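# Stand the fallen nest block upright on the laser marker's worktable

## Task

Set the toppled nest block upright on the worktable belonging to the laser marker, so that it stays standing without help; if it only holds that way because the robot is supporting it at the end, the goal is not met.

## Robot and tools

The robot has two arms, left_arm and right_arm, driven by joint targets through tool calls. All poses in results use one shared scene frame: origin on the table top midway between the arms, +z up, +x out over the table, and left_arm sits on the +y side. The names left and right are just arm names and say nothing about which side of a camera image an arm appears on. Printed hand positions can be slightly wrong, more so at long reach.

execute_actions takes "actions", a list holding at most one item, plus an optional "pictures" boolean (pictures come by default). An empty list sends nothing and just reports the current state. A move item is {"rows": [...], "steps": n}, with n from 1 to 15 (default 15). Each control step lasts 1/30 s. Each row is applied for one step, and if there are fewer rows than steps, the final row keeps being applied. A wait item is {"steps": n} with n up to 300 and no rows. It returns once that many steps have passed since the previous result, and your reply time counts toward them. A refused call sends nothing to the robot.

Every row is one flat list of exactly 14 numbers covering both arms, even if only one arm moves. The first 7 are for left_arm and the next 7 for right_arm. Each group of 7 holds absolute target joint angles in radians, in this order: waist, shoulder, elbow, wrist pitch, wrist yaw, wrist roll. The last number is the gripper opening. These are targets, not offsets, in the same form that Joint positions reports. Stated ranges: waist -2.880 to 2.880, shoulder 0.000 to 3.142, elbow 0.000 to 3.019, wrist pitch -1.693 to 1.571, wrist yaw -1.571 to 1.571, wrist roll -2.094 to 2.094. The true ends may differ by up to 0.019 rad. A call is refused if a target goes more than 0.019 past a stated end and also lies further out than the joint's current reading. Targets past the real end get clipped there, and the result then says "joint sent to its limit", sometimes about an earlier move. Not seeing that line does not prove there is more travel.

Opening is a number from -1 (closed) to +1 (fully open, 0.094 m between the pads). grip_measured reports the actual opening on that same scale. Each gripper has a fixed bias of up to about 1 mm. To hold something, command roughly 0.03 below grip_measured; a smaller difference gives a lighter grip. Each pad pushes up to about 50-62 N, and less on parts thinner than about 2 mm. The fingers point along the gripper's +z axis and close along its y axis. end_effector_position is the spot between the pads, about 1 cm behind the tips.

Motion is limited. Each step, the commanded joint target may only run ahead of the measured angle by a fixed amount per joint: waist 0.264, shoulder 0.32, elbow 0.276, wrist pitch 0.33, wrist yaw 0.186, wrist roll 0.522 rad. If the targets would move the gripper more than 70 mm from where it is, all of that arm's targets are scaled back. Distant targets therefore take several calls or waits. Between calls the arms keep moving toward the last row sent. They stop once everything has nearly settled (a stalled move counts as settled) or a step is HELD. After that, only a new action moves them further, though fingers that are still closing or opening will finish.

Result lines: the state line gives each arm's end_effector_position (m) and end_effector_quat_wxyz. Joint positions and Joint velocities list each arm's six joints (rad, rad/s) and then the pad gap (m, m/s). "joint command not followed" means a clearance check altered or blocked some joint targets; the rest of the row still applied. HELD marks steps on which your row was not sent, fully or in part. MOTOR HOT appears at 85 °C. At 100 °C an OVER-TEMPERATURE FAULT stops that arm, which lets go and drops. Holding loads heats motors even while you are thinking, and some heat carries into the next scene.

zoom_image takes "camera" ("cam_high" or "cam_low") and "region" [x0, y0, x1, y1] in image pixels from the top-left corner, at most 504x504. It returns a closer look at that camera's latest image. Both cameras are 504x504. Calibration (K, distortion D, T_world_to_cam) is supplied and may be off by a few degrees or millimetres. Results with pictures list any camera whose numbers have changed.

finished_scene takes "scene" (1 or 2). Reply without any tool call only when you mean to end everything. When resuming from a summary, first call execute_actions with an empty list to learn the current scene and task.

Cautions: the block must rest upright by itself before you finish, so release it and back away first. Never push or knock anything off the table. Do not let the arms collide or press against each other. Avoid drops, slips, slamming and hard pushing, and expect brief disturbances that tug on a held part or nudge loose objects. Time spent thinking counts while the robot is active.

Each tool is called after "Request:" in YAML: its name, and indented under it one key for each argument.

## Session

Request:
execute_actions:
  actions: []

Scene clock: 0.00 s of 4200.00 s.
left_arm: end_effector_position=(+0.0202, +0.4967, +0.2217) grip_measured=+1.000 end_effector_quat_wxyz=(+0.232, -0.191, +0.943, +0.143) | right_arm: end_effector_position=(+0.5861, -0.7227, +0.2776) grip_measured=+1.000 end_effector_quat_wxyz=(-0.365, -0.448, -0.518, +0.631)
Joint positions: left_arm=[ 1.459  0.475  0.666 -1.369  0.398  1.105  0.094] | right_arm=[-0.663  2.057  1.563  0.697  1.257 -0.526  0.094]
Joint velocities: left_arm=[-0.005 -0.015 -0.007  0.007 -0.081  0.037  0.   ] | right_arm=[-0.005 -0.005 -0.017 -0.002 -0.037 -0.007  0.   ]
Motor temperatures (°C, as the motors report them): left_arm=[25 27 28 25 24 26] | right_arm=[26 25 29 27 25 23]

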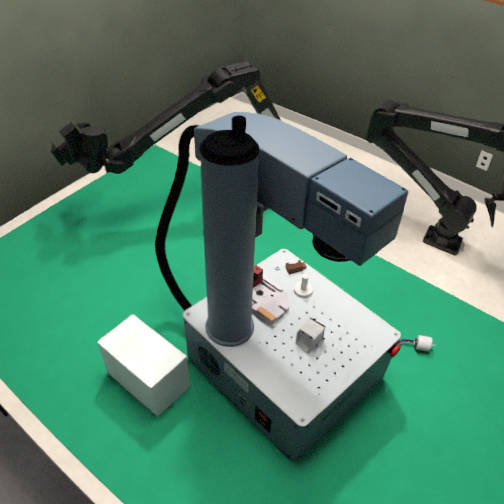

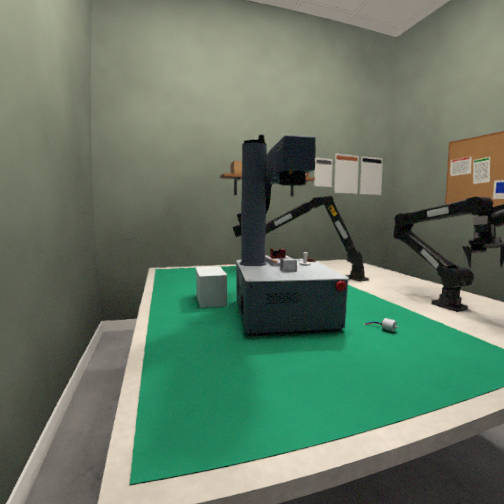

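Request:
zoom_image:
  camera: "cam_high"
  region: [240, 240, 420, 400]

Region (240, 240, 420, 400) of cam_high's 504x504 image, scaled by 2.800, with more detail than that image has.

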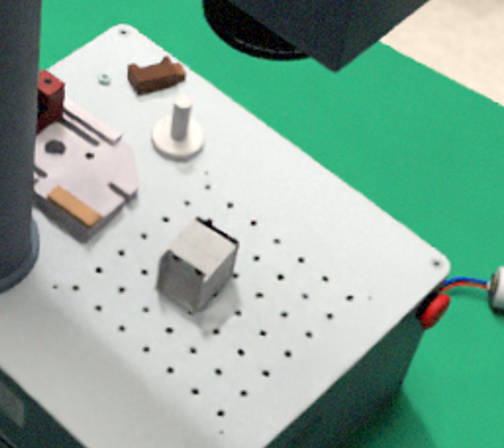

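Request:
execute_actions:
  actions:
    - {"rows":[[-0.21,1.2,1.3,-0.3,0,0.125,1,-0.663,2.057,1.563,0.697,1.257,-0.526,1]],"steps":15}
  pictures: false

Request:
execute_actions:
  actions:
    - {"steps":30}
  pictures: false

Scene clock: 21.93 s of 4200.00 s.
left_arm: end_effector_position=(+0.1613, +0.6926, +0.3010) grip_measured=+1.000 end_effector_quat_wxyz=(+0.251, -0.247, +0.902, +0.250) | right_arm: end_effector_position=(+0.5861, -0.7227, +0.2776) grip_measured=+1.000 end_effector_quat_wxyz=(-0.365, -0.448, -0.518, +0.631)
Joint positions: left_arm=[ 0.955  1.028  1.016 -0.834  0.021  0.539  0.094] | right_arm=[-0.663  2.057  1.563  0.697  1.257 -0.526  0.094]
Joint velocities: left_arm=[-0.972  0.864  0.554  1.013 -0.11  -0.872  0.   ] | right_arm=[-0.005 -0.015  0.007  0.017 -0.007 -0.037  0.   ]
Motor temperatures (°C, as the motors report them): left_arm=[25 27 31 25 24 26] | right_arm=[26 27 33 27 25 23]
Steps of this call (steps 1 to 90: nothing new was sent; then 18.43 s passed at rest; steps 91 to 105: all 15 steps of this action). Readings (joint positions):
91: left_arm=[1.450 0.483 0.671 -1.355 0.361 1.075] | right_arm=[-0.663 2.057 1.563 0.697 1.257 -0.526]
92: left_arm=[1.420 0.505 0.686 -1.320 0.314 1.031] | right_arm=[-0.663 2.057 1.563 0.697 1.257 -0.526]
94: left_arm=[1.344 0.583 0.736 -1.243 0.229 0.947] | right_arm=[-0.663 2.057 1.563 0.697 1.257 -0.526]
98: left_arm=[1.191 0.758 0.848 -1.086 0.090 0.788] | right_arm=[-0.663 2.057 1.563 0.697 1.257 -0.526]
105: the state above

Scene clock: 22.93 s of 4200.00 s.
left_arm: end_effector_position=(+0.5116, +0.2543, +0.4651) grip_measured=+1.000 end_effector_quat_wxyz=(+0.606, +0.105, +0.788, +0.012) | right_arm: end_effector_position=(+0.5861, -0.7227, +0.2776) grip_measured=+1.000 end_effector_quat_wxyz=(-0.365, -0.448, -0.518, +0.631)
Joint positions: left_arm=[-0.233  1.181  1.243 -0.329  0.004  0.154  0.094] | right_arm=[-0.663  2.057  1.563  0.697  1.257 -0.526  0.094]
Joint velocities: left_arm=[-0.513  0.073  0.203  0.105 -0.037 -0.007  0.   ] | right_arm=[ 0.005 -0.005  0.017 -0.012 -0.037 -0.037  0.   ]
Motor temperatures (°C, as the motors report them): left_arm=[25 27 31 25 24 26] | right_arm=[26 27 33 27 25 23]
Steps of this call (steps 1 to 30: the robot went on to your last target). Readings (joint positions):
1: left_arm=[0.923 1.056 1.035 -0.800 0.018 0.511] | right_arm=[-0.663 2.057 1.562 0.697 1.257 -0.526]
2: left_arm=[0.892 1.078 1.052 -0.766 0.015 0.485] | right_arm=[-0.663 2.057 1.562 0.697 1.257 -0.526]
4: left_arm=[0.827 1.113 1.082 -0.698 0.012 0.437] | right_arm=[-0.663 2.057 1.562 0.697 1.257 -0.526]
8: left_arm=[0.695 1.147 1.123 -0.561 0.008 0.360] | right_arm=[-0.663 2.057 1.563 0.697 1.257 -0.526]
30: the state above

Request:
execute_actions:
  actions:
    - {"rows":[[-0.21,1.72,1.38,-0.05,0,0.125,1,-0.663,2.057,1.563,0.697,1.257,-0.526,1]],"steps":15}
  pictures: false

Request:
execute_actions:
  actions:
    - {"steps":20}

Request:
zoom_image:
  camera: "cam_high"
  region: [240, 240, 420, 400]

Scene clock: 26.37 s of 4200.00 s.
left_arm: end_effector_position=(+0.6625, +0.2541, +0.2728) grip_measured=+1.000 end_effector_quat_wxyz=(+0.542, +0.093, +0.835, +0.013) | right_arm: end_effector_position=(+0.5861, -0.7226, +0.2775) grip_measured=+1.000 end_effector_quat_wxyz=(-0.365, -0.448, -0.518, +0.631)
Joint positions: left_arm=[-0.211  1.665  1.326 -0.086  0.002  0.135  0.094] | right_arm=[-0.663  2.057  1.562  0.697  1.257 -0.526  0.094]
Joint velocities: left_arm=[-0.005  1.031  0.046  0.159 -0.095  0.022  0.   ] | right_arm=[ 0.005 -0.015 -0.022 -0.007 -0.037  0.007  0.   ]
Motor temperatures (°C, as the motors report them): left_arm=[25 27 32 25 24 26] | right_arm=[26 28 32 27 25 23]
Steps of this call (steps 1 to 30: the robot went on to your last target; steps 31 to 88: nothing new was sent; steps 89 to 103: all 15 steps of this action). Readings (joint positions):
89: left_arm=[-0.211 1.192 1.254 -0.306 0.002 0.135] | right_arm=[-0.663 2.057 1.562 0.697 1.257 -0.526]
90: left_arm=[-0.211 1.208 1.263 -0.267 0.002 0.135] | right_arm=[-0.663 2.057 1.563 0.697 1.257 -0.526]
92: left_arm=[-0.211 1.270 1.294 -0.203 0.002 0.135] | right_arm=[-0.663 2.057 1.563 0.697 1.257 -0.526]
96: left_arm=[-0.211 1.405 1.317 -0.139 0.002 0.135] | right_arm=[-0.663 2.057 1.563 0.697 1.257 -0.526]
103: the state above

Scene clock: 27.03 s of 4200.00 s.
left_arm: end_effector_position=(+0.6740, +0.2531, +0.2404) grip_measured=+1.000 end_effector_quat_wxyz=(+0.527, +0.094, +0.845, +0.012) | right_arm: end_effector_position=(+0.5861, -0.7227, +0.2776) grip_measured=+1.000 end_effector_quat_wxyz=(-0.365, -0.448, -0.518, +0.631)
Joint positions: left_arm=[-0.211  1.725  1.337 -0.073  0.002  0.135  0.094] | right_arm=[-0.663  2.057  1.563  0.697  1.257 -0.526  0.094]
Joint velocities: left_arm=[-0.005  0.005 -0.002 -0.017  0.022 -0.007  0.   ] | right_arm=[-0.005  0.005  0.022  0.012 -0.007  0.007  0.   ]
Motor temperatures (°C, as the motors report them): left_arm=[25 27 32 25 24 26] | right_arm=[26 28 32 27 25 23]
Steps of this call (steps 1 to 20: the robot went on to your last target). Readings (joint positions):
1: left_arm=[-0.211 1.697 1.327 -0.082 0.002 0.135] | right_arm=[-0.663 2.057 1.563 0.697 1.257 -0.526]
2: left_arm=[-0.211 1.721 1.327 -0.082 0.002 0.135] | right_arm=[-0.663 2.057 1.562 0.697 1.257 -0.526]
4: left_arm=[-0.211 1.751 1.327 -0.082 0.002 0.135] | right_arm=[-0.663 2.057 1.563 0.697 1.257 -0.526]
8: left_arm=[-0.211 1.747 1.330 -0.078 0.002 0.135] | right_arm=[-0.663 2.057 1.562 0.697 1.257 -0.526]
20: the state above

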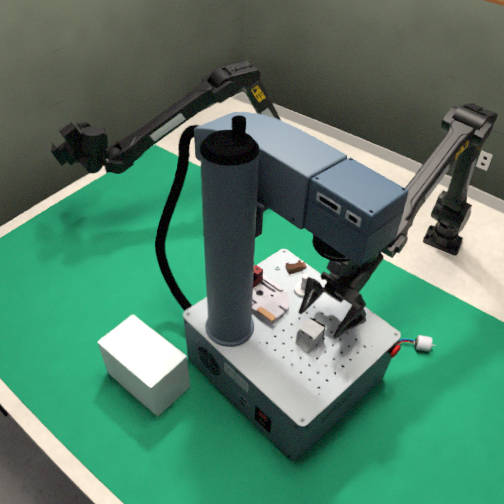

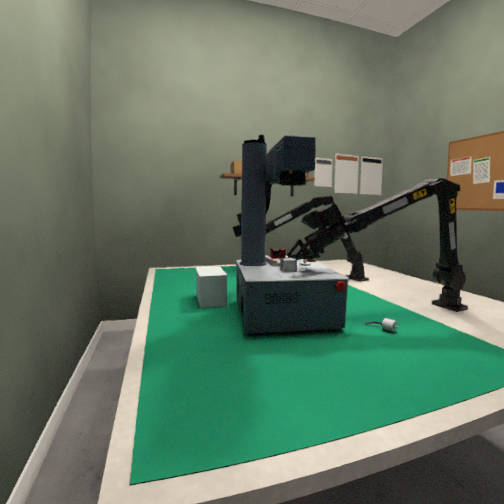

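Region (240, 240, 420, 400) of cam_high's 504x504 image, scaled by 2.800, with more detail than that image has.

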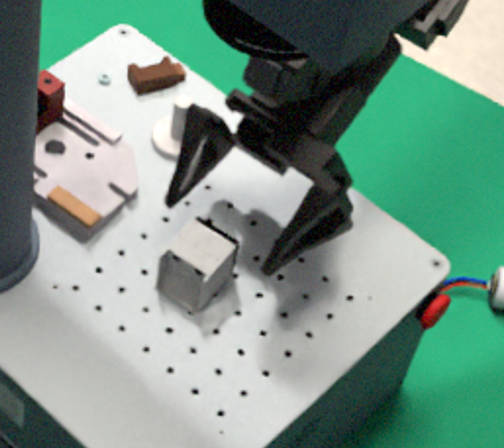

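Request:
execute_actions:
  actions:
    - {"rows":[[-0.225,1.8,1.36,-0.05,0,0.125,1,-0.663,2.057,1.563,0.697,1.257,-0.526,1]],"steps":15}

Request:
zoom_image:
  camera: "cam_high"
  region: [240, 240, 420, 400]

Scene clock: 33.40 s of 4200.00 s.
left_arm: end_effector_position=(+0.6786, +0.2480, +0.2066) grip_measured=+1.000 end_effector_quat_wxyz=(+0.507, +0.098, +0.856, +0.010) | right_arm: end_effector_position=(+0.5861, -0.7227, +0.2776) grip_measured=+1.000 end_effector_quat_wxyz=(-0.365, -0.448, -0.518, +0.631)
Joint positions: left_arm=[-0.218  1.774  1.337 -0.069  0.002  0.135  0.094] | right_arm=[-0.663  2.057  1.563  0.697  1.257 -0.526  0.094]
Joint velocities: left_arm=[-0.005 -0.024 -0.002 -0.007  0.051 -0.037  0.   ] | right_arm=[-0.024  0.005 -0.022 -0.017 -0.051 -0.007  0.   ]
Motor temperatures (°C, as the motors report them): left_arm=[25 28 33 25 24 26] | right_arm=[26 28 32 27 25 23]
Steps of this call (steps 1 to 15: the robot went on to your last target; steps 16 to 90: nothing new was sent; then 2.87 s passed at rest; steps 91 to 105: all 15 steps of this action). Readings (joint positions):
91: left_arm=[-0.212 1.727 1.337 -0.073 0.002 0.135] | right_arm=[-0.663 2.057 1.563 0.697 1.257 -0.526]
92: left_arm=[-0.212 1.730 1.337 -0.070 0.002 0.135] | right_arm=[-0.663 2.057 1.562 0.697 1.257 -0.526]
94: left_arm=[-0.214 1.741 1.337 -0.069 0.002 0.135] | right_arm=[-0.663 2.057 1.563 0.697 1.257 -0.526]
98: left_arm=[-0.217 1.766 1.337 -0.069 0.002 0.135] | right_arm=[-0.663 2.057 1.563 0.697 1.257 -0.526]
105: the state above

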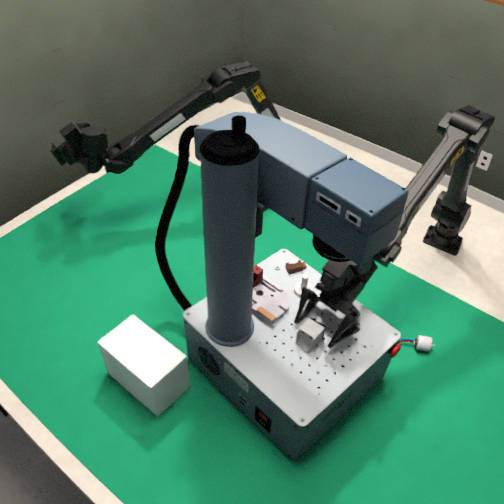

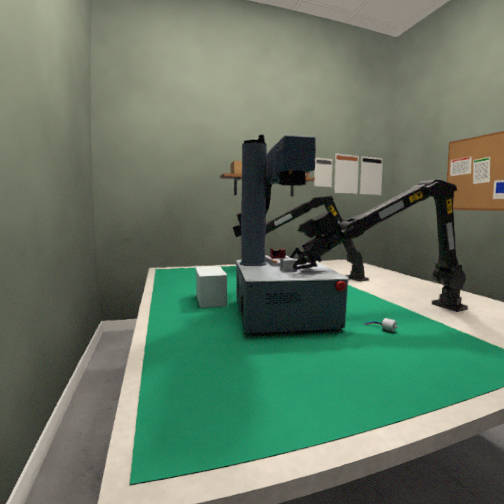

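Region (240, 240, 420, 400) of cam_high's 504x504 image, scaled by 2.800, with more detail than that image has.

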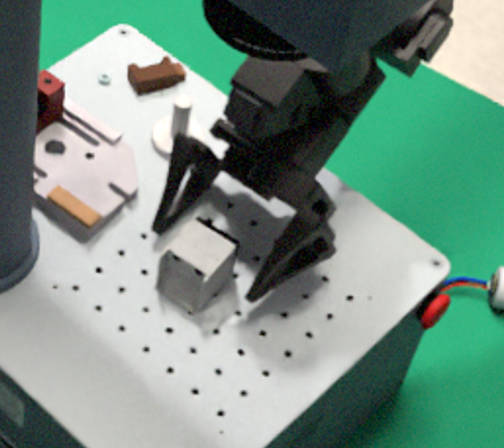

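Request:
execute_actions:
  actions:
    - {"rows":[[-0.225,1.79,1.355,-0.05,0,0.125,-1,-0.663,2.057,1.563,0.697,1.257,-0.526,1],[-0.225,1.79,1.355,-0.05,0,0.125,-1,-0.663,2.057,1.563,0.697,1.257,-0.526,1],[-0.225,1.79,1.355,-0.05,0,0.125,-1,-0.663,2.057,1.563,0.697,1.257,-0.526,1],[-0.225,1.79,1.355,-0.05,0,0.125,-1,-0.663,2.057,1.563,0.697,1.257,-0.526,1],[-0.225,1.79,1.355,-0.05,0,0.125,-1,-0.663,2.057,1.563,0.697,1.257,-0.526,1],[-0.225,1.79,1.355,-0.05,0,0.125,-1,-0.663,2.057,1.563,0.697,1.257,-0.526,1],[-0.225,1.79,1.355,-0.05,0,0.125,-1,-0.663,2.057,1.563,0.697,1.257,-0.526,1],[-0.225,1.79,1.355,-0.05,0,0.125,-1,-0.663,2.057,1.563,0.697,1.257,-0.526,1],[-0.225,1.79,1.355,-0.05,0,0.125,-1,-0.663,2.057,1.563,0.697,1.257,-0.526,1],[-0.225,1.79,1.355,-0.05,0,0.125,-1,-0.663,2.057,1.563,0.697,1.257,-0.526,1]],"steps":10}
  pictures: false

Scene clock: 44.83 s of 4200.00 s.
left_arm: end_effector_position=(+0.6786, +0.2474, +0.2068) grip_measured=-0.139 end_effector_quat_wxyz=(+0.508, +0.098, +0.856, +0.009) | right_arm: end_effector_position=(+0.5861, -0.7227, +0.2776) grip_measured=+1.000 end_effector_quat_wxyz=(-0.365, -0.448, -0.518, +0.631)
Joint positions: left_arm=[-0.219  1.774  1.337 -0.068  0.002  0.133  0.04 ] | right_arm=[-0.663  2.057  1.563  0.697  1.257 -0.526  0.094]
Joint velocities: left_arm=[-0.005 -0.015  0.007 -0.002 -0.007  0.022  0.001] | right_arm=[-0.005 -0.005 -0.002 -0.012 -0.022 -0.007  0.   ]
Motor temperatures (°C, as the motors report them): left_arm=[25 29 33 25 24 26] | right_arm=[26 28 32 27 25 23]
Steps of this call (steps 1 to 15: the robot went on to your last target; steps 16 to 90: nothing new was sent; then 8.10 s passed at rest; steps 91 to 100: all 10 steps of this action). Readings (joint positions):
91: left_arm=[-0.218 1.774 1.337 -0.069 0.002 0.135] | right_arm=[-0.663 2.057 1.563 0.697 1.257 -0.526]
92: left_arm=[-0.218 1.774 1.337 -0.069 0.002 0.135] | right_arm=[-0.663 2.057 1.563 0.697 1.257 -0.526]
94: left_arm=[-0.218 1.774 1.337 -0.069 0.002 0.135] | right_arm=[-0.663 2.057 1.563 0.697 1.257 -0.526]
98: left_arm=[-0.219 1.774 1.337 -0.068 0.002 0.133] | right_arm=[-0.663 2.057 1.562 0.697 1.257 -0.526]
100: the state above

Request:
execute_actions:
  actions:
    - {"rows":[[-0.225,1.73,1.355,-0.05,0,0.125,-0.25,-0.663,2.057,1.563,0.697,1.257,-0.526,1],[-0.225,1.73,1.355,-0.05,0,0.125,-0.25,-0.663,2.057,1.563,0.697,1.257,-0.526,1],[-0.225,1.73,1.355,-0.05,0,0.125,-0.25,-0.663,2.057,1.563,0.697,1.257,-0.526,1],[-0.225,1.73,1.355,-0.05,0,0.125,-0.25,-0.663,2.057,1.563,0.697,1.257,-0.526,1],[-0.225,1.62,1.18,-0.03,0,0.125,-0.25,-0.663,2.057,1.563,0.697,1.257,-0.526,1]],"steps":15}
  pictures: false

Request:
execute_actions:
  actions:
    - {"rows":[[-0.225,1.668,1.18,-0.03,0,0.125,-0.25,-0.663,2.057,1.563,0.697,1.257,-0.526,1]],"steps":12}
  pictures: false

Scene clock: 50.07 s of 4200.00 s.
left_arm: end_effector_position=(+0.6224, +0.2525, +0.2278) grip_measured=-0.139 end_effector_quat_wxyz=(+0.517, +0.096, +0.851, +0.009) | right_arm: end_effector_position=(+0.5861, -0.7227, +0.2776) grip_measured=+1.000 end_effector_quat_wxyz=(-0.365, -0.448, -0.518, +0.631)
Joint positions: left_arm=[-0.219  1.616  1.174 -0.042  0.002  0.13   0.04 ] | right_arm=[-0.663  2.057  1.563  0.697  1.257 -0.526  0.094]
Joint velocities: left_arm=[-0.015 -0.015 -0.012  0.002  0.022 -0.022  0.001] | right_arm=[-0.005  0.005  0.007  0.002 -0.022 -0.051  0.   ]
Motor temperatures (°C, as the motors report them): left_arm=[25 29 33 25 24 26] | right_arm=[26 28 32 27 25 23]
Steps of this call (steps 1 to 15: the robot went on to your last target; steps 16 to 90: nothing new was sent; then 1.73 s passed at rest; steps 91 to 105: all 15 steps of this action). Readings (joint positions):
91: left_arm=[-0.219 1.773 1.337 -0.068 0.002 0.133] | right_arm=[-0.663 2.057 1.562 0.697 1.257 -0.526]
92: left_arm=[-0.219 1.772 1.337 -0.068 0.002 0.133] | right_arm=[-0.663 2.057 1.562 0.697 1.257 -0.526]
94: left_arm=[-0.219 1.769 1.337 -0.068 0.002 0.133] | right_arm=[-0.663 2.057 1.563 0.697 1.257 -0.526]
98: left_arm=[-0.219 1.670 1.206 -0.042 0.002 0.130] | right_arm=[-0.663 2.057 1.563 0.697 1.257 -0.526]
105: the state above

Scene clock: 50.47 s of 4200.00 s.
left_arm: end_effector_position=(+0.6253, +0.2522, +0.2063) grip_measured=-0.140 end_effector_quat_wxyz=(+0.503, +0.096, +0.859, +0.008) | right_arm: end_effector_position=(+0.5861, -0.7227, +0.2776) grip_measured=+1.000 end_effector_quat_wxyz=(-0.365, -0.448, -0.518, +0.631)
Joint positions: left_arm=[-0.219  1.649  1.174 -0.042  0.002  0.129  0.04 ] | right_arm=[-0.663  2.057  1.563  0.697  1.257 -0.526  0.094]
Joint velocities: left_arm=[-0.005  0.005  0.017  0.007 -0.022 -0.037 -0.   ] | right_arm=[-0.005 -0.015 -0.002  0.007 -0.037 -0.037  0.   ]
Motor temperatures (°C, as the motors report them): left_arm=[25 29 33 25 24 26] | right_arm=[26 28 32 27 25 23]
Steps of this call (steps 1 to 12: all 12 steps of this action). Readings (joint positions):
1: left_arm=[-0.219 1.618 1.174 -0.042 0.002 0.130] | right_arm=[-0.663 2.057 1.563 0.697 1.257 -0.526]
2: left_arm=[-0.219 1.621 1.174 -0.042 0.002 0.130] | right_arm=[-0.663 2.057 1.563 0.697 1.257 -0.526]
4: left_arm=[-0.219 1.629 1.174 -0.042 0.002 0.130] | right_arm=[-0.663 2.057 1.562 0.697 1.257 -0.526]
8: left_arm=[-0.219 1.649 1.174 -0.042 0.002 0.129] | right_arm=[-0.663 2.057 1.563 0.697 1.257 -0.526]
12: the state above

Request:
execute_actions:
  actions:
    - {"rows":[[-0.225,1.66,1.18,-0.03,0,0.125,1,-0.663,2.057,1.563,0.697,1.257,-0.526,1],[-0.225,1.66,1.18,-0.03,0,0.125,1,-0.663,2.057,1.563,0.697,1.257,-0.526,1],[-0.225,1.66,1.18,-0.03,0,0.125,1,-0.663,2.057,1.563,0.697,1.257,-0.526,1],[-0.225,1.66,1.18,-0.03,0,0.125,1,-0.663,2.057,1.563,0.697,1.257,-0.526,1],[-0.225,1.66,1.18,-0.03,0,0.125,1,-0.663,2.057,1.563,0.697,1.257,-0.526,1],[-0.225,1.66,1.18,-0.03,0,0.125,1,-0.663,2.057,1.563,0.697,1.257,-0.526,1],[-0.225,1.66,1.18,-0.03,0,0.125,1,-0.663,2.057,1.563,0.697,1.257,-0.526,1],[-0.225,1.55,1.2,-0.1,0,0.125,1,-0.663,2.057,1.563,0.697,1.257,-0.526,1]],"steps":15}
  pictures: false

Request:
execute_actions:
  actions:
    - {"rows":[[-0.225,1.6,1.7,-0.8,0,0.125,1,-0.663,2.057,1.563,0.697,1.257,-0.526,1],[-0.225,1.6,1.7,-0.8,0,0.125,1,-0.663,2.057,1.563,0.697,1.257,-0.526,1],[-0.225,1.6,1.7,-0.8,0,0.125,1,-0.663,2.057,1.563,0.697,1.257,-0.526,1],[-0.225,1.6,1.7,-0.8,0,0.125,1,-0.663,2.057,1.563,0.697,1.257,-0.526,1],[-0.225,1.6,1.7,-0.8,0,0.125,1,-0.663,2.057,1.563,0.697,1.257,-0.526,1],[-0.225,1.6,1.7,-0.8,0,0.125,1,-0.663,2.057,1.563,0.697,1.257,-0.526,1],[-0.225,1.6,1.7,-0.8,0,0.125,1,-0.663,2.057,1.563,0.697,1.257,-0.526,1],[-0.225,1.99,2.1,-1.42,0,0.125,1,-0.663,2.057,1.563,0.697,1.257,-0.526,1]],"steps":15}
  pictures: false

Request:
execute_actions:
  actions:
    - {"steps":25}

Request:
zoom_image:
  camera: "cam_high"
  region: [240, 240, 420, 400]

Scene clock: 65.93 s of 4200.00 s.
left_arm: end_effector_position=(+0.6111, +0.2536, +0.2598) grip_measured=+1.000 end_effector_quat_wxyz=(+0.527, +0.095, +0.844, +0.009) | right_arm: end_effector_position=(+0.5861, -0.7227, +0.2776) grip_measured=+1.000 end_effector_quat_wxyz=(-0.365, -0.448, -0.518, +0.631)
Joint positions: left_arm=[-0.219  1.553  1.174 -0.08   0.002  0.129  0.094] | right_arm=[-0.663  2.057  1.563  0.697  1.257 -0.526  0.094]
Joint velocities: left_arm=[-0.015 -0.347 -0.007 -0.017  0.007  0.037  0.   ] | right_arm=[-0.005 -0.015  0.017 -0.002 -0.007 -0.022  0.   ]
Motor temperatures (°C, as the motors report them): left_arm=[25 29 32 25 24 26] | right_arm=[26 29 32 27 25 23]
Steps of this call (steps 1 to 15: the robot went on to your last target; steps 16 to 90: nothing new was sent; then 11.97 s passed at rest; steps 91 to 105: all 15 steps of this action). Readings (joint positions):
91: left_arm=[-0.219 1.649 1.174 -0.042 0.002 0.129] | right_arm=[-0.663 2.057 1.563 0.697 1.257 -0.526]
92: left_arm=[-0.219 1.649 1.174 -0.042 0.002 0.129] | right_arm=[-0.663 2.057 1.563 0.697 1.257 -0.526]
94: left_arm=[-0.219 1.649 1.174 -0.042 0.002 0.129] | right_arm=[-0.663 2.057 1.563 0.697 1.257 -0.526]
98: left_arm=[-0.219 1.645 1.174 -0.047 0.002 0.129] | right_arm=[-0.663 2.057 1.563 0.697 1.257 -0.526]
105: the state above

Scene clock: 66.43 s of 4200.00 s.
left_arm: end_effector_position=(+0.6021, +0.2562, +0.3814) grip_measured=+1.000 end_effector_quat_wxyz=(+0.302, +0.111, +0.947, +0.005) | right_arm: end_effector_position=(+0.5861, -0.7227, +0.2776) grip_measured=+1.000 end_effector_quat_wxyz=(-0.365, -0.448, -0.518, +0.631)
Joint positions: left_arm=[-0.215  1.692  1.914 -1.18   0.007  0.142  0.094] | right_arm=[-0.663  2.057  1.563  0.697  1.257 -0.526  0.094]
Joint velocities: left_arm=[-0.005  0.327  0.93  -1.756 -0.051  0.11   0.   ] | right_arm=[ 0.005 -0.005  0.002 -0.017 -0.037 -0.066  0.   ]
Motor temperatures (°C, as the motors report them): left_arm=[25 29 32 25 24 26] | right_arm=[26 29 32 27 25 23]
Steps of this call (steps 1 to 15: all 15 steps of this action). Readings (joint positions):
1: left_arm=[-0.219 1.547 1.198 -0.132 0.002 0.129] | right_arm=[-0.663 2.057 1.563 0.697 1.257 -0.526]
2: left_arm=[-0.219 1.554 1.254 -0.244 0.002 0.129] | right_arm=[-0.663 2.057 1.562 0.697 1.257 -0.526]
4: left_arm=[-0.219 1.580 1.391 -0.438 0.002 0.129] | right_arm=[-0.663 2.057 1.563 0.697 1.257 -0.526]
8: left_arm=[-0.219 1.603 1.620 -0.718 0.002 0.129] | right_arm=[-0.663 2.057 1.562 0.697 1.257 -0.526]
15: the state above

Scene clock: 67.27 s of 4200.00 s.
left_arm: end_effector_position=(+0.5806, +0.2581, +0.3869) grip_measured=+1.000 end_effector_quat_wxyz=(+0.229, +0.113, +0.967, +0.003) | right_arm: end_effector_position=(+0.5861, -0.7227, +0.2776) grip_measured=+1.000 end_effector_quat_wxyz=(-0.365, -0.448, -0.518, +0.631)
Joint positions: left_arm=[-0.215  1.744  2.05  -1.416  0.007  0.142  0.094] | right_arm=[-0.663  2.057  1.563  0.697  1.257 -0.526  0.094]
Joint velocities: left_arm=[ 0.015 -0.005  0.012 -0.002 -0.007 -0.007  0.   ] | right_arm=[ 0.005 -0.015 -0.022  0.017 -0.037  0.037  0.   ]
Motor temperatures (°C, as the motors report them): left_arm=[25 29 32 25 24 26] | right_arm=[26 29 32 27 25 23]
Steps of this call (steps 1 to 25: the robot went on to your last target). Readings (joint positions):
1: left_arm=[-0.215 1.702 1.943 -1.231 0.007 0.142] | right_arm=[-0.663 2.057 1.563 0.697 1.257 -0.526]
2: left_arm=[-0.215 1.710 1.964 -1.271 0.007 0.142] | right_arm=[-0.663 2.057 1.562 0.697 1.257 -0.526]
4: left_arm=[-0.215 1.722 1.995 -1.324 0.007 0.142] | right_arm=[-0.663 2.057 1.563 0.697 1.257 -0.526]
8: left_arm=[-0.215 1.734 2.027 -1.378 0.007 0.142] | right_arm=[-0.663 2.057 1.562 0.697 1.257 -0.526]
25: the state above

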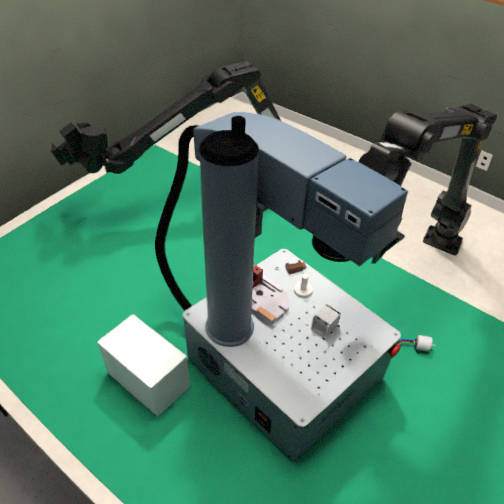

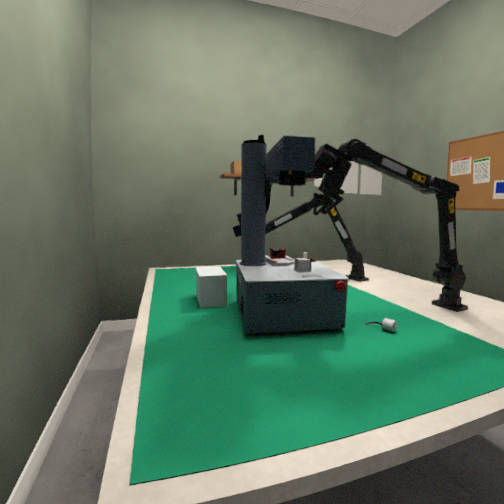

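Region (240, 240, 420, 400) of cam_high's 504x504 image, scaled by 2.800, with more detail than that image has.

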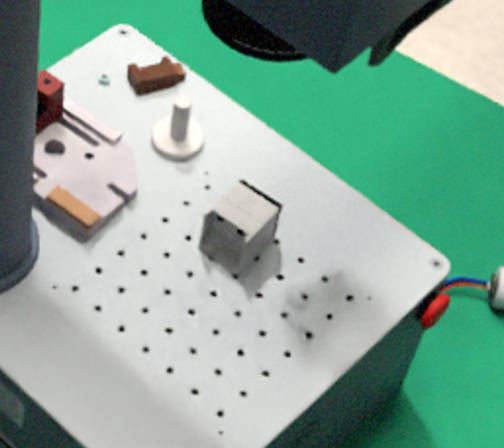

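Request:
execute_actions:
  actions:
    - {"rows":[[-0.225,1.45,1.9,-1.3,0,0.125,1,-0.663,2.057,1.563,0.697,1.257,-0.526,1],[-0.225,1.45,1.9,-1.3,0,0.125,1,-0.663,2.057,1.563,0.697,1.257,-0.526,1],[-0.225,1.45,1.9,-1.3,0,0.125,1,-0.663,2.057,1.563,0.697,1.257,-0.526,1],[-0.225,1.45,1.9,-1.3,0,0.125,1,-0.663,2.057,1.563,0.697,1.257,-0.526,1],[-0.225,1.45,1.9,-1.3,0,0.125,1,-0.663,2.057,1.563,0.697,1.257,-0.526,1],[-0.225,1.45,1.9,-1.3,0,0.125,1,-0.663,2.057,1.563,0.697,1.257,-0.526,1],[-0.225,1.45,1.9,-1.3,0,0.125,1,-0.663,2.057,1.563,0.697,1.257,-0.526,1],[-0.225,1.45,1.9,-1.3,0,0.125,1,-0.663,2.057,1.563,0.697,1.257,-0.526,1],[-0.225,1.5,1.19,-0.06,0,0.125,1,-0.663,2.057,1.563,0.697,1.257,-0.526,1]],"steps":15}
  pictures: false

Request:
execute_actions:
  actions:
    - {"steps":25}
  pictures: false

Scene clock: 97.97 s of 4200.00 s.
left_arm: end_effector_position=(+0.5281, +0.2631, +0.4378) grip_measured=+1.000 end_effector_quat_wxyz=(+0.410, +0.105, +0.906, +0.008) | right_arm: end_effector_position=(+0.5861, -0.7227, +0.2776) grip_measured=+1.000 end_effector_quat_wxyz=(-0.365, -0.448, -0.518, +0.631)
Joint positions: left_arm=[-0.215  1.386  1.613 -0.953  0.004  0.139  0.094] | right_arm=[-0.663  2.057  1.563  0.697  1.257 -0.526  0.094]
Joint velocities: left_arm=[-0.005  0.005 -0.921  1.228  0.066 -0.051  0.   ] | right_arm=[-0.005 -0.015  0.012 -0.007 -0.022 -0.007  0.   ]
Motor temperatures (°C, as the motors report them): left_arm=[25 28 33 25 24 26] | right_arm=[26 29 33 27 25 23]
Steps of this call (steps 1 to 15: the robot went on to your last target; steps 16 to 90: nothing new was sent; then 27.20 s passed at rest; steps 91 to 105: all 15 steps of this action). Readings (joint positions):
91: left_arm=[-0.215 1.730 2.041 -1.408 0.007 0.142] | right_arm=[-0.663 2.057 1.563 0.697 1.257 -0.526]
92: left_arm=[-0.215 1.711 2.008 -1.390 0.007 0.142] | right_arm=[-0.663 2.057 1.563 0.697 1.257 -0.526]
94: left_arm=[-0.215 1.661 1.957 -1.375 0.006 0.142] | right_arm=[-0.663 2.057 1.563 0.697 1.257 -0.526]
98: left_arm=[-0.215 1.550 1.912 -1.346 0.004 0.140] | right_arm=[-0.663 2.057 1.563 0.697 1.257 -0.526]
105: the state above

Scene clock: 98.80 s of 4200.00 s.
left_arm: end_effector_position=(+0.6063, +0.2555, +0.2925) grip_measured=+1.000 end_effector_quat_wxyz=(+0.548, +0.095, +0.831, +0.011) | right_arm: end_effector_position=(+0.5861, -0.7226, +0.2775) grip_measured=+1.000 end_effector_quat_wxyz=(-0.365, -0.448, -0.518, +0.631)
Joint positions: left_arm=[-0.216  1.508  1.182 -0.084  0.003  0.135  0.094] | right_arm=[-0.663  2.057  1.562  0.697  1.257 -0.526  0.094]
Joint velocities: left_arm=[ 0.005 -0.005  0.002 -0.007 -0.022 -0.022  0.   ] | right_arm=[-0.005  0.005  0.007  0.002 -0.037  0.007  0.   ]
Motor temperatures (°C, as the motors report them): left_arm=[25 28 33 25 24 26] | right_arm=[26 29 33 27 25 23]
Steps of this call (steps 1 to 25: the robot went on to your last target). Readings (joint positions):
1: left_arm=[-0.215 1.386 1.579 -0.913 0.004 0.139] | right_arm=[-0.663 2.057 1.563 0.697 1.257 -0.526]
2: left_arm=[-0.215 1.389 1.542 -0.873 0.004 0.139] | right_arm=[-0.663 2.057 1.563 0.697 1.257 -0.526]
4: left_arm=[-0.215 1.396 1.465 -0.791 0.004 0.139] | right_arm=[-0.663 2.057 1.562 0.697 1.257 -0.526]
8: left_arm=[-0.215 1.422 1.298 -0.574 0.004 0.139] | right_arm=[-0.663 2.057 1.562 0.697 1.257 -0.526]
25: the state above

Descend and grasp.

Request:
execute_actions:
  actions:
    - {"rows":[[-0.225,1.668,1.18,-0.03,0,0.125,1,-0.663,2.057,1.563,0.697,1.257,-0.526,1]],"steps":15}
  pictures: false

Request:
execute_actions:
  actions:
    - {"rows":[[-0.225,1.668,1.18,-0.03,0,0.125,-1,-0.663,2.057,1.563,0.697,1.257,-0.526,1]],"steps":15}

Scene clock: 106.23 s of 4200.00 s.
left_arm: end_effector_position=(+0.6285, +0.2527, +0.2033) grip_measured=+1.000 end_effector_quat_wxyz=(+0.501, +0.095, +0.860, +0.007) | right_arm: end_effector_position=(+0.5861, -0.7227, +0.2776) grip_measured=+1.000 end_effector_quat_wxyz=(-0.365, -0.448, -0.518, +0.631)
Joint positions: left_arm=[-0.217  1.66   1.181 -0.042  0.003  0.125  0.094] | right_arm=[-0.663  2.057  1.563  0.697  1.257 -0.526  0.094]
Joint velocities: left_arm=[-0.015  0.005  0.007 -0.007 -0.095 -0.022  0.   ] | right_arm=[-0.005 -0.005 -0.002 -0.007  0.007 -0.037  0.   ]
Motor temperatures (°C, as the motors report them): left_arm=[25 28 33 25 24 26] | right_arm=[26 29 33 27 25 23]
Steps of this call (steps 1 to 30: the robot went on to your last target; steps 31 to 90: nothing new was sent; then 3.93 s passed at rest; steps 91 to 105: all 15 steps of this action). Readings (joint positions):
91: left_arm=[-0.216 1.514 1.182 -0.081 0.003 0.135] | right_arm=[-0.663 2.057 1.563 0.697 1.257 -0.526]
92: left_arm=[-0.216 1.523 1.183 -0.069 0.003 0.135] | right_arm=[-0.663 2.057 1.562 0.697 1.257 -0.526]
94: left_arm=[-0.216 1.557 1.183 -0.055 0.003 0.135] | right_arm=[-0.663 2.057 1.562 0.697 1.257 -0.526]
98: left_arm=[-0.216 1.642 1.183 -0.051 0.003 0.135] | right_arm=[-0.663 2.057 1.563 0.697 1.257 -0.526]
105: the state above

Scene clock: 106.73 s of 4200.00 s.
left_arm: end_effector_position=(+0.6286, +0.2517, +0.2037) grip_measured=-0.147 end_effector_quat_wxyz=(+0.502, +0.095, +0.860, +0.006) | right_arm: end_effector_position=(+0.5861, -0.7227, +0.2776) grip_measured=+1.000 end_effector_quat_wxyz=(-0.365, -0.448, -0.518, +0.631)
Joint positions: left_arm=[-0.219  1.66   1.181 -0.04   0.003  0.124  0.04 ] | right_arm=[-0.663  2.057  1.563  0.697  1.257 -0.526  0.094]
Joint velocities: left_arm=[-0.005 -0.015 -0.002 -0.017  0.022  0.051 -0.   ] | right_arm=[-0.024  0.005 -0.012 -0.017  0.007 -0.007  0.   ]
Motor temperatures (°C, as the motors report them): left_arm=[25 28 33 25 24 26] | right_arm=[26 29 33 27 25 23]
Steps of this call (steps 1 to 15: all 15 steps of this action). Readings (joint positions):
1: left_arm=[-0.217 1.660 1.181 -0.042 0.003 0.125] | right_arm=[-0.663 2.057 1.563 0.697 1.257 -0.526]
2: left_arm=[-0.217 1.660 1.181 -0.042 0.003 0.125] | right_arm=[-0.663 2.057 1.562 0.697 1.257 -0.526]
4: left_arm=[-0.217 1.660 1.181 -0.042 0.003 0.125] | right_arm=[-0.663 2.057 1.563 0.697 1.257 -0.526]
8: left_arm=[-0.219 1.660 1.181 -0.040 0.003 0.124] | right_arm=[-0.663 2.057 1.563 0.697 1.257 -0.526]
15: the state above

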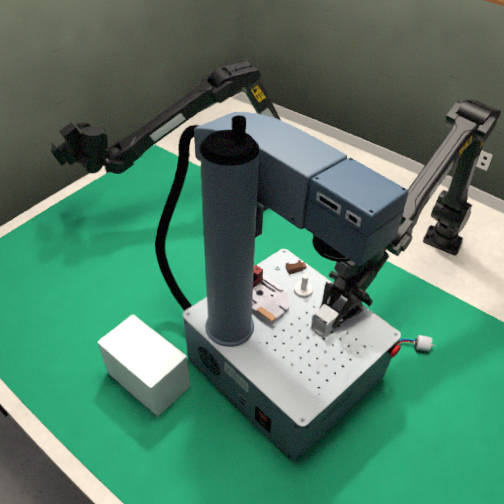

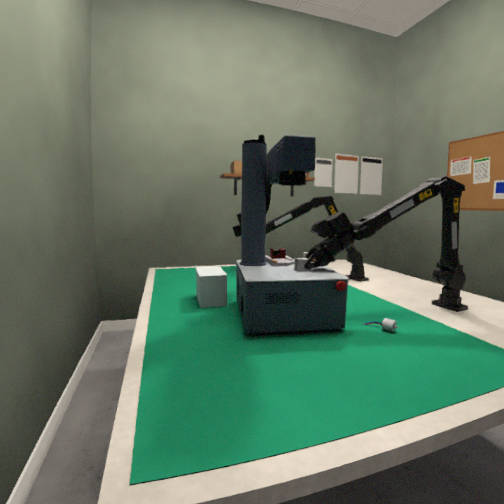

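Request:
execute_actions:
  actions:
    - {"rows":[[-0.225,1.6,1.18,-0.03,0,0.125,-0.25,-0.663,2.057,1.563,0.697,1.257,-0.526,1],[-0.225,1.6,1.18,-0.03,0,0.125,-0.25,-0.663,2.057,1.563,0.697,1.257,-0.526,1],[-0.225,1.6,1.18,-0.03,0,0.125,-0.25,-0.663,2.057,1.563,0.697,1.257,-0.526,1],[-0.225,1.128,0.841,-0.234,0,0.125,-0.25,-0.663,2.057,1.563,0.697,1.257,-0.526,1]],"steps":15}
  pictures: false

Request:
execute_actions:
  actions:
    - {"steps":12}
  pictures: false

Scene clock: 114.43 s of 4200.00 s.
left_arm: end_effector_position=(+0.4498, +0.2685, +0.2813) grip_measured=-0.151 end_effector_quat_wxyz=(+0.513, +0.093, +0.853, +0.006) | right_arm: end_effector_position=(+0.5861, -0.7227, +0.2776) grip_measured=+1.000 end_effector_quat_wxyz=(-0.365, -0.448, -0.518, +0.631)
Joint positions: left_arm=[-0.219  1.102  0.834 -0.224  0.003  0.121  0.04 ] | right_arm=[-0.663  2.057  1.563  0.697  1.257 -0.526  0.094]
Joint velocities: left_arm=[ 0.005 -0.591  0.076 -0.007 -0.022 -0.007 -0.002] | right_arm=[ 0.005  0.005  0.002  0.002 -0.081  0.037  0.   ]
Motor temperatures (°C, as the motors report them): left_arm=[25 29 33 25 24 26] | right_arm=[26 29 33 27 25 23]
Steps of this call (steps 1 to 15: the robot went on to your last target; steps 16 to 90: nothing new was sent; then 4.20 s passed at rest; steps 91 to 105: all 15 steps of this action). Readings (joint positions):
91: left_arm=[-0.219 1.657 1.181 -0.040 0.003 0.124] | right_arm=[-0.663 2.057 1.563 0.697 1.257 -0.526]
92: left_arm=[-0.219 1.654 1.179 -0.040 0.003 0.124] | right_arm=[-0.663 2.057 1.563 0.697 1.257 -0.526]
94: left_arm=[-0.219 1.636 1.162 -0.048 0.003 0.124] | right_arm=[-0.663 2.057 1.563 0.697 1.257 -0.526]
98: left_arm=[-0.219 1.447 0.986 -0.127 0.003 0.121] | right_arm=[-0.663 2.057 1.562 0.697 1.257 -0.526]
105: the state above

Scene clock: 114.83 s of 4200.00 s.
left_arm: end_effector_position=(+0.4534, +0.2681, +0.2712) grip_measured=-0.151 end_effector_quat_wxyz=(+0.504, +0.093, +0.859, +0.006) | right_arm: end_effector_position=(+0.5861, -0.7227, +0.2776) grip_measured=+1.000 end_effector_quat_wxyz=(-0.365, -0.448, -0.518, +0.631)
Joint positions: left_arm=[-0.219  1.125  0.835 -0.224  0.003  0.121  0.04 ] | right_arm=[-0.663  2.057  1.563  0.697  1.257 -0.526  0.094]
Joint velocities: left_arm=[-0.024 -0.015  0.002 -0.022  0.037  0.007 -0.   ] | right_arm=[ 0.024  0.005  0.002 -0.002  0.022  0.007  0.   ]
Motor temperatures (°C, as the motors report them): left_arm=[25 29 33 25 24 26] | right_arm=[26 29 33 27 25 23]
Steps of this call (steps 1 to 12: the robot went on to your last target). Readings (joint positions):
1: left_arm=[-0.219 1.086 0.835 -0.224 0.003 0.121] | right_arm=[-0.663 2.057 1.563 0.697 1.257 -0.526]
2: left_arm=[-0.219 1.080 0.835 -0.224 0.003 0.121] | right_arm=[-0.663 2.057 1.562 0.697 1.257 -0.526]
4: left_arm=[-0.219 1.086 0.835 -0.224 0.003 0.121] | right_arm=[-0.663 2.057 1.562 0.697 1.257 -0.526]
8: left_arm=[-0.219 1.116 0.835 -0.224 0.003 0.121] | right_arm=[-0.663 2.057 1.563 0.697 1.257 -0.526]
12: the state above

Request:
execute_actions:
  actions:
    - {"rows":[[-0.225,1.548,0.47,0.58,0,0.125,-0.25,-0.663,2.057,1.563,0.697,1.257,-0.526,1]],"steps":15}
  pictures: false

Request:
execute_actions:
  actions:
    - {"steps":12}
  pictures: false

Scene clock: 119.63 s of 4200.00 s.
left_arm: end_effector_position=(+0.4108, +0.2726, +0.0233) grip_measured=-0.158 end_effector_quat_wxyz=(+0.455, +0.094, +0.885, +0.005) | right_arm: end_effector_position=(+0.5861, -0.7227, +0.2776) grip_measured=+1.000 end_effector_quat_wxyz=(-0.365, -0.448, -0.518, +0.631)
Joint positions: left_arm=[-0.219  1.566  0.456  0.485  0.001  0.117  0.04 ] | right_arm=[-0.663  2.057  1.563  0.697  1.257 -0.526  0.094]
Joint velocities: left_arm=[-0.024  0.19  -0.081  0.794 -0.022 -0.051 -0.   ] | right_arm=[ 0.005 -0.005 -0.002 -0.002  0.007 -0.037  0.   ]
Motor temperatures (°C, as the motors report them): left_arm=[25 28 33 25 24 26] | right_arm=[26 30 33 27 25 23]
Steps of this call (steps 1 to 30: the robot went on to your last target; steps 31 to 90: nothing new was sent; then 1.30 s passed at rest; steps 91 to 105: all 15 steps of this action). Readings (joint positions):
91: left_arm=[-0.219 1.130 0.826 -0.210 0.003 0.121] | right_arm=[-0.663 2.057 1.563 0.697 1.257 -0.526]
92: left_arm=[-0.219 1.136 0.810 -0.173 0.003 0.121] | right_arm=[-0.663 2.057 1.562 0.697 1.257 -0.526]
94: left_arm=[-0.219 1.170 0.766 -0.111 0.003 0.121] | right_arm=[-0.663 2.057 1.562 0.697 1.257 -0.526]
98: left_arm=[-0.219 1.287 0.655 0.007 0.003 0.121] | right_arm=[-0.663 2.057 1.563 0.697 1.257 -0.526]
105: the state above

Scene clock: 120.03 s of 4200.00 s.
left_arm: end_effector_position=(+0.4187, +0.2717, +0.0354) grip_measured=-0.158 end_effector_quat_wxyz=(+0.482, +0.092, +0.871, +0.005) | right_arm: end_effector_position=(+0.5861, -0.7226, +0.2775) grip_measured=+1.000 end_effector_quat_wxyz=(-0.365, -0.448, -0.518, +0.631)
Joint positions: left_arm=[-0.219  1.566  0.455  0.546  0.001  0.117  0.04 ] | right_arm=[-0.663  2.057  1.562  0.697  1.257 -0.526  0.094]
Joint velocities: left_arm=[-0.005 -0.005 -0.002 -0.002  0.037  0.037  0.   ] | right_arm=[-0.005  0.005 -0.002  0.002  0.022 -0.051  0.   ]
Motor temperatures (°C, as the motors report them): left_arm=[25 28 33 25 24 26] | right_arm=[26 30 33 27 25 23]
Steps of this call (steps 1 to 12: the robot went on to your last target). Readings (joint positions):
1: left_arm=[-0.219 1.569 0.455 0.505 0.001 0.117] | right_arm=[-0.663 2.057 1.562 0.697 1.257 -0.526]
2: left_arm=[-0.219 1.568 0.455 0.520 0.001 0.117] | right_arm=[-0.663 2.057 1.562 0.697 1.257 -0.526]
4: left_arm=[-0.219 1.566 0.455 0.541 0.001 0.117] | right_arm=[-0.663 2.057 1.563 0.697 1.257 -0.526]
8: left_arm=[-0.219 1.566 0.455 0.546 0.001 0.117] | right_arm=[-0.663 2.057 1.562 0.697 1.257 -0.526]
12: the state above

Request:
execute_actions:
  actions:
    - {"rows":[[-0.225,1.57,0.46,0.57,0,0.125,1,-0.663,2.057,1.563,0.697,1.257,-0.526,1],[-0.225,1.57,0.46,0.57,0,0.125,1,-0.663,2.057,1.563,0.697,1.257,-0.526,1],[-0.225,1.57,0.46,0.57,0,0.125,1,-0.663,2.057,1.563,0.697,1.257,-0.526,1],[-0.225,1.57,0.46,0.57,0,0.125,1,-0.663,2.057,1.563,0.697,1.257,-0.526,1],[-0.225,1.57,0.46,0.57,0,0.125,1,-0.663,2.057,1.563,0.697,1.257,-0.526,1],[-0.225,1.57,0.46,0.57,0,0.125,1,-0.663,2.057,1.563,0.697,1.257,-0.526,1],[-0.225,1.57,0.46,0.57,0,0.125,1,-0.663,2.057,1.563,0.697,1.257,-0.526,1],[-0.225,1.38,0.46,0.45,0,0.125,1,-0.663,2.057,1.563,0.697,1.257,-0.526,1]],"steps":15}
  pictures: false

Request:
execute_actions:
  actions:
    - {"rows":[[-0.225,1.57,1.14,-0.96,0,0.125,1,-0.663,2.057,1.563,0.697,1.257,-0.526,1]],"steps":15}
  pictures: false

Request:
execute_actions:
  actions:
    - {"steps":15}

Scene clock: 130.83 s of 4200.00 s.
left_arm: end_effector_position=(+0.4207, +0.2715, +0.1134) grip_measured=+1.000 end_effector_quat_wxyz=(+0.541, +0.089, +0.837, +0.006) | right_arm: end_effector_position=(+0.5861, -0.7226, +0.2775) grip_measured=+1.000 end_effector_quat_wxyz=(-0.365, -0.448, -0.518, +0.631)
Joint positions: left_arm=[-0.219  1.352  0.452  0.472  0.001  0.117  0.094] | right_arm=[-0.663  2.057  1.562  0.697  1.257 -0.526  0.094]
Joint velocities: left_arm=[ 0.005 -0.181  0.007 -0.002  0.007  0.037  0.   ] | right_arm=[-0.005  0.005 -0.007  0.002  0.037  0.051  0.   ]
Motor temperatures (°C, as the motors report them): left_arm=[25 28 32 26 24 26] | right_arm=[26 30 33 27 25 23]
Steps of this call (steps 1 to 30: the robot went on to your last target; steps 31 to 90: nothing new was sent; then 7.30 s passed at rest; steps 91 to 105: all 15 steps of this action). Readings (joint positions):
91: left_arm=[-0.219 1.566 0.455 0.546 0.001 0.117] | right_arm=[-0.663 2.057 1.563 0.697 1.257 -0.526]
92: left_arm=[-0.219 1.566 0.455 0.546 0.001 0.117] | right_arm=[-0.663 2.057 1.562 0.697 1.257 -0.526]
94: left_arm=[-0.219 1.566 0.455 0.546 0.001 0.117] | right_arm=[-0.663 2.057 1.563 0.697 1.257 -0.526]
98: left_arm=[-0.219 1.555 0.455 0.533 0.001 0.117] | right_arm=[-0.663 2.057 1.563 0.697 1.257 -0.526]
105: the state above

Scene clock: 131.33 s of 4200.00 s.
left_arm: end_effector_position=(+0.4551, +0.2682, +0.1140) grip_measured=+1.000 end_effector_quat_wxyz=(+0.140, +0.102, +0.985, +0.001) | right_arm: end_effector_position=(+0.5861, -0.7227, +0.2776) grip_measured=+1.000 end_effector_quat_wxyz=(-0.365, -0.448, -0.518, +0.631)
Joint positions: left_arm=[-0.219  1.563  1.132 -0.86   0.001  0.112  0.094] | right_arm=[-0.663  2.057  1.563  0.697  1.257 -0.526  0.094]
Joint velocities: left_arm=[ 0.005 -0.22  -0.002 -1.399 -0.022  0.051  0.   ] | right_arm=[-0.005 -0.005  0.012  0.002 -0.066  0.007  0.   ]
Motor temperatures (°C, as the motors report them): left_arm=[25 28 32 26 24 26] | right_arm=[26 30 33 27 25 23]
Steps of this call (steps 1 to 15: all 15 steps of this action). Readings (joint positions):
1: left_arm=[-0.219 1.357 0.472 0.429 0.001 0.117] | right_arm=[-0.663 2.057 1.563 0.697 1.257 -0.526]
2: left_arm=[-0.219 1.384 0.520 0.334 0.001 0.117] | right_arm=[-0.663 2.057 1.562 0.697 1.257 -0.526]
4: left_arm=[-0.219 1.480 0.665 0.137 0.001 0.117] | right_arm=[-0.663 2.057 1.563 0.697 1.257 -0.526]
8: left_arm=[-0.219 1.596 0.949 -0.221 0.001 0.107] | right_arm=[-0.663 2.057 1.562 0.697 1.257 -0.526]
15: the state above

Scene clock: 131.83 s of 4200.00 s.
left_arm: end_effector_position=(+0.4356, +0.2700, +0.1110) grip_measured=+1.000 end_effector_quat_wxyz=(+0.101, +0.104, +0.990, +0.001) | right_arm: end_effector_position=(+0.5861, -0.7227, +0.2776) grip_measured=+1.000 end_effector_quat_wxyz=(-0.365, -0.448, -0.518, +0.631)
Joint positions: left_arm=[-0.219  1.559  1.132 -0.942  0.001  0.115  0.094] | right_arm=[-0.663  2.057  1.563  0.697  1.257 -0.526  0.094]
Joint velocities: left_arm=[-0.005 -0.015  0.012  0.002  0.022  0.022  0.   ] | right_arm=[-0.015 -0.005 -0.012  0.012 -0.007  0.007  0.   ]
Motor temperatures (°C, as the motors report them): left_arm=[25 28 32 26 24 26] | right_arm=[26 30 33 27 25 23]
Steps of this call (steps 1 to 15: the robot went on to your last target). Readings (joint positions):
1: left_arm=[-0.219 1.559 1.132 -0.899 0.001 0.113] | right_arm=[-0.663 2.057 1.563 0.697 1.257 -0.526]
2: left_arm=[-0.219 1.559 1.132 -0.920 0.001 0.113] | right_arm=[-0.663 2.057 1.563 0.697 1.257 -0.526]
4: left_arm=[-0.219 1.559 1.132 -0.937 0.001 0.114] | right_arm=[-0.663 2.057 1.563 0.697 1.257 -0.526]
8: left_arm=[-0.219 1.559 1.132 -0.942 0.001 0.114] | right_arm=[-0.663 2.057 1.563 0.697 1.257 -0.526]
15: the state above

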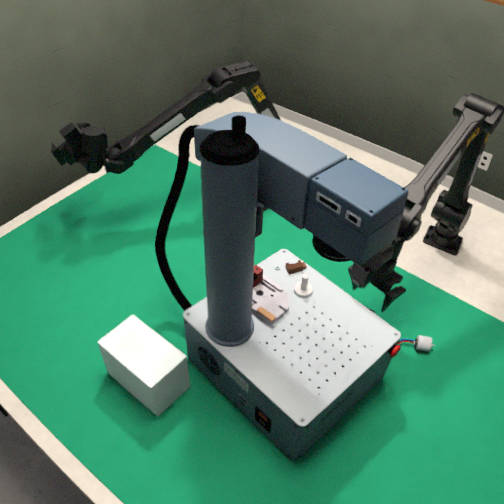

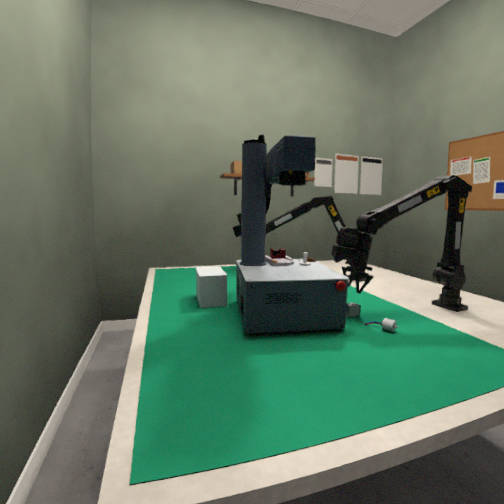

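Request:
execute_actions:
  actions:
    - {"rows":[[-0.225,1.66,0.975,-0.7,0,0.125,1,-0.663,2.057,1.563,0.697,1.257,-0.526,1]],"steps":15}

Request:
zoom_image:
  camera: "cam_low"
  region: [300, 230, 420, 340]

Scene clock: 136.53 s of 4200.00 s.
left_arm: end_effector_position=(+0.4099, +0.2724, +0.0143) grip_measured=+1.000 end_effector_quat_wxyz=(+0.079, +0.104, +0.991, +0.001) | right_arm: end_effector_position=(+0.5861, -0.7227, +0.2776) grip_measured=+1.000 end_effector_quat_wxyz=(-0.365, -0.448, -0.518, +0.631)
Joint positions: left_arm=[-0.219  1.662  0.968 -0.719  0.001  0.115  0.094] | right_arm=[-0.663  2.057  1.563  0.697  1.257 -0.526  0.094]
Joint velocities: left_arm=[-0.005 -0.005  0.002 -0.007 -0.037 -0.022  0.   ] | right_arm=[-0.015 -0.005  0.002 -0.017  0.007 -0.066  0.   ]
Motor temperatures (°C, as the motors report them): left_arm=[25 28 32 25 24 26] | right_arm=[26 30 33 27 25 23]
Steps of this call (steps 1 to 15: the robot went on to your last target; steps 16 to 90: nothing new was sent; then 1.20 s passed at rest; steps 91 to 105: all 15 steps of this action). Readings (joint positions):
91: left_arm=[-0.219 1.560 1.118 -0.915 0.001 0.115] | right_arm=[-0.663 2.057 1.563 0.697 1.257 -0.526]
92: left_arm=[-0.219 1.559 1.094 -0.854 0.001 0.115] | right_arm=[-0.663 2.057 1.562 0.697 1.257 -0.526]
94: left_arm=[-0.219 1.575 1.040 -0.773 0.001 0.115] | right_arm=[-0.663 2.057 1.562 0.697 1.257 -0.526]
98: left_arm=[-0.219 1.642 0.977 -0.731 0.001 0.115] | right_arm=[-0.663 2.057 1.563 0.697 1.257 -0.526]
105: the state above

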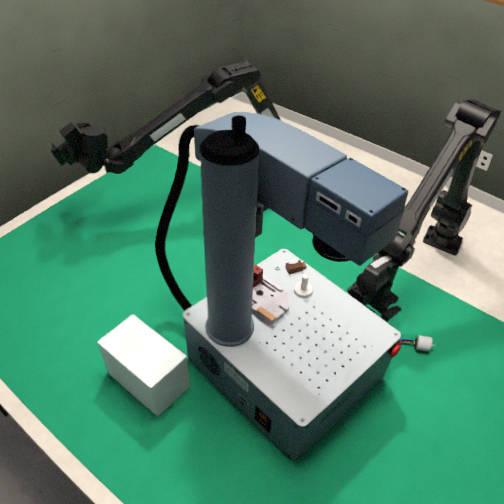

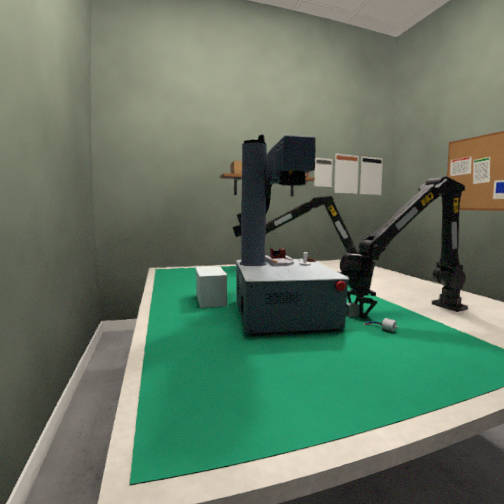

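Region (300, 230, 420, 340) of cam_low's 504x504 image, scaled by 4.200, with more detail than that image has; it fills the top 462 rows of this view, and the rest is white.

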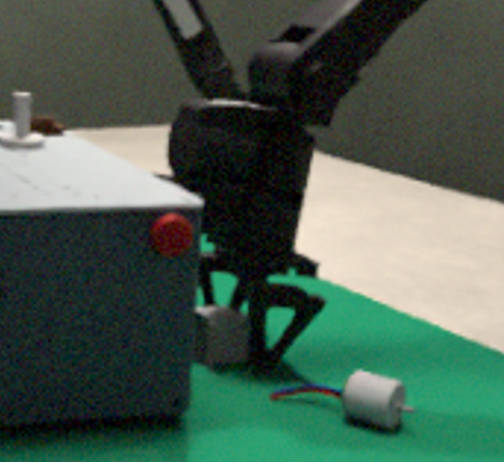

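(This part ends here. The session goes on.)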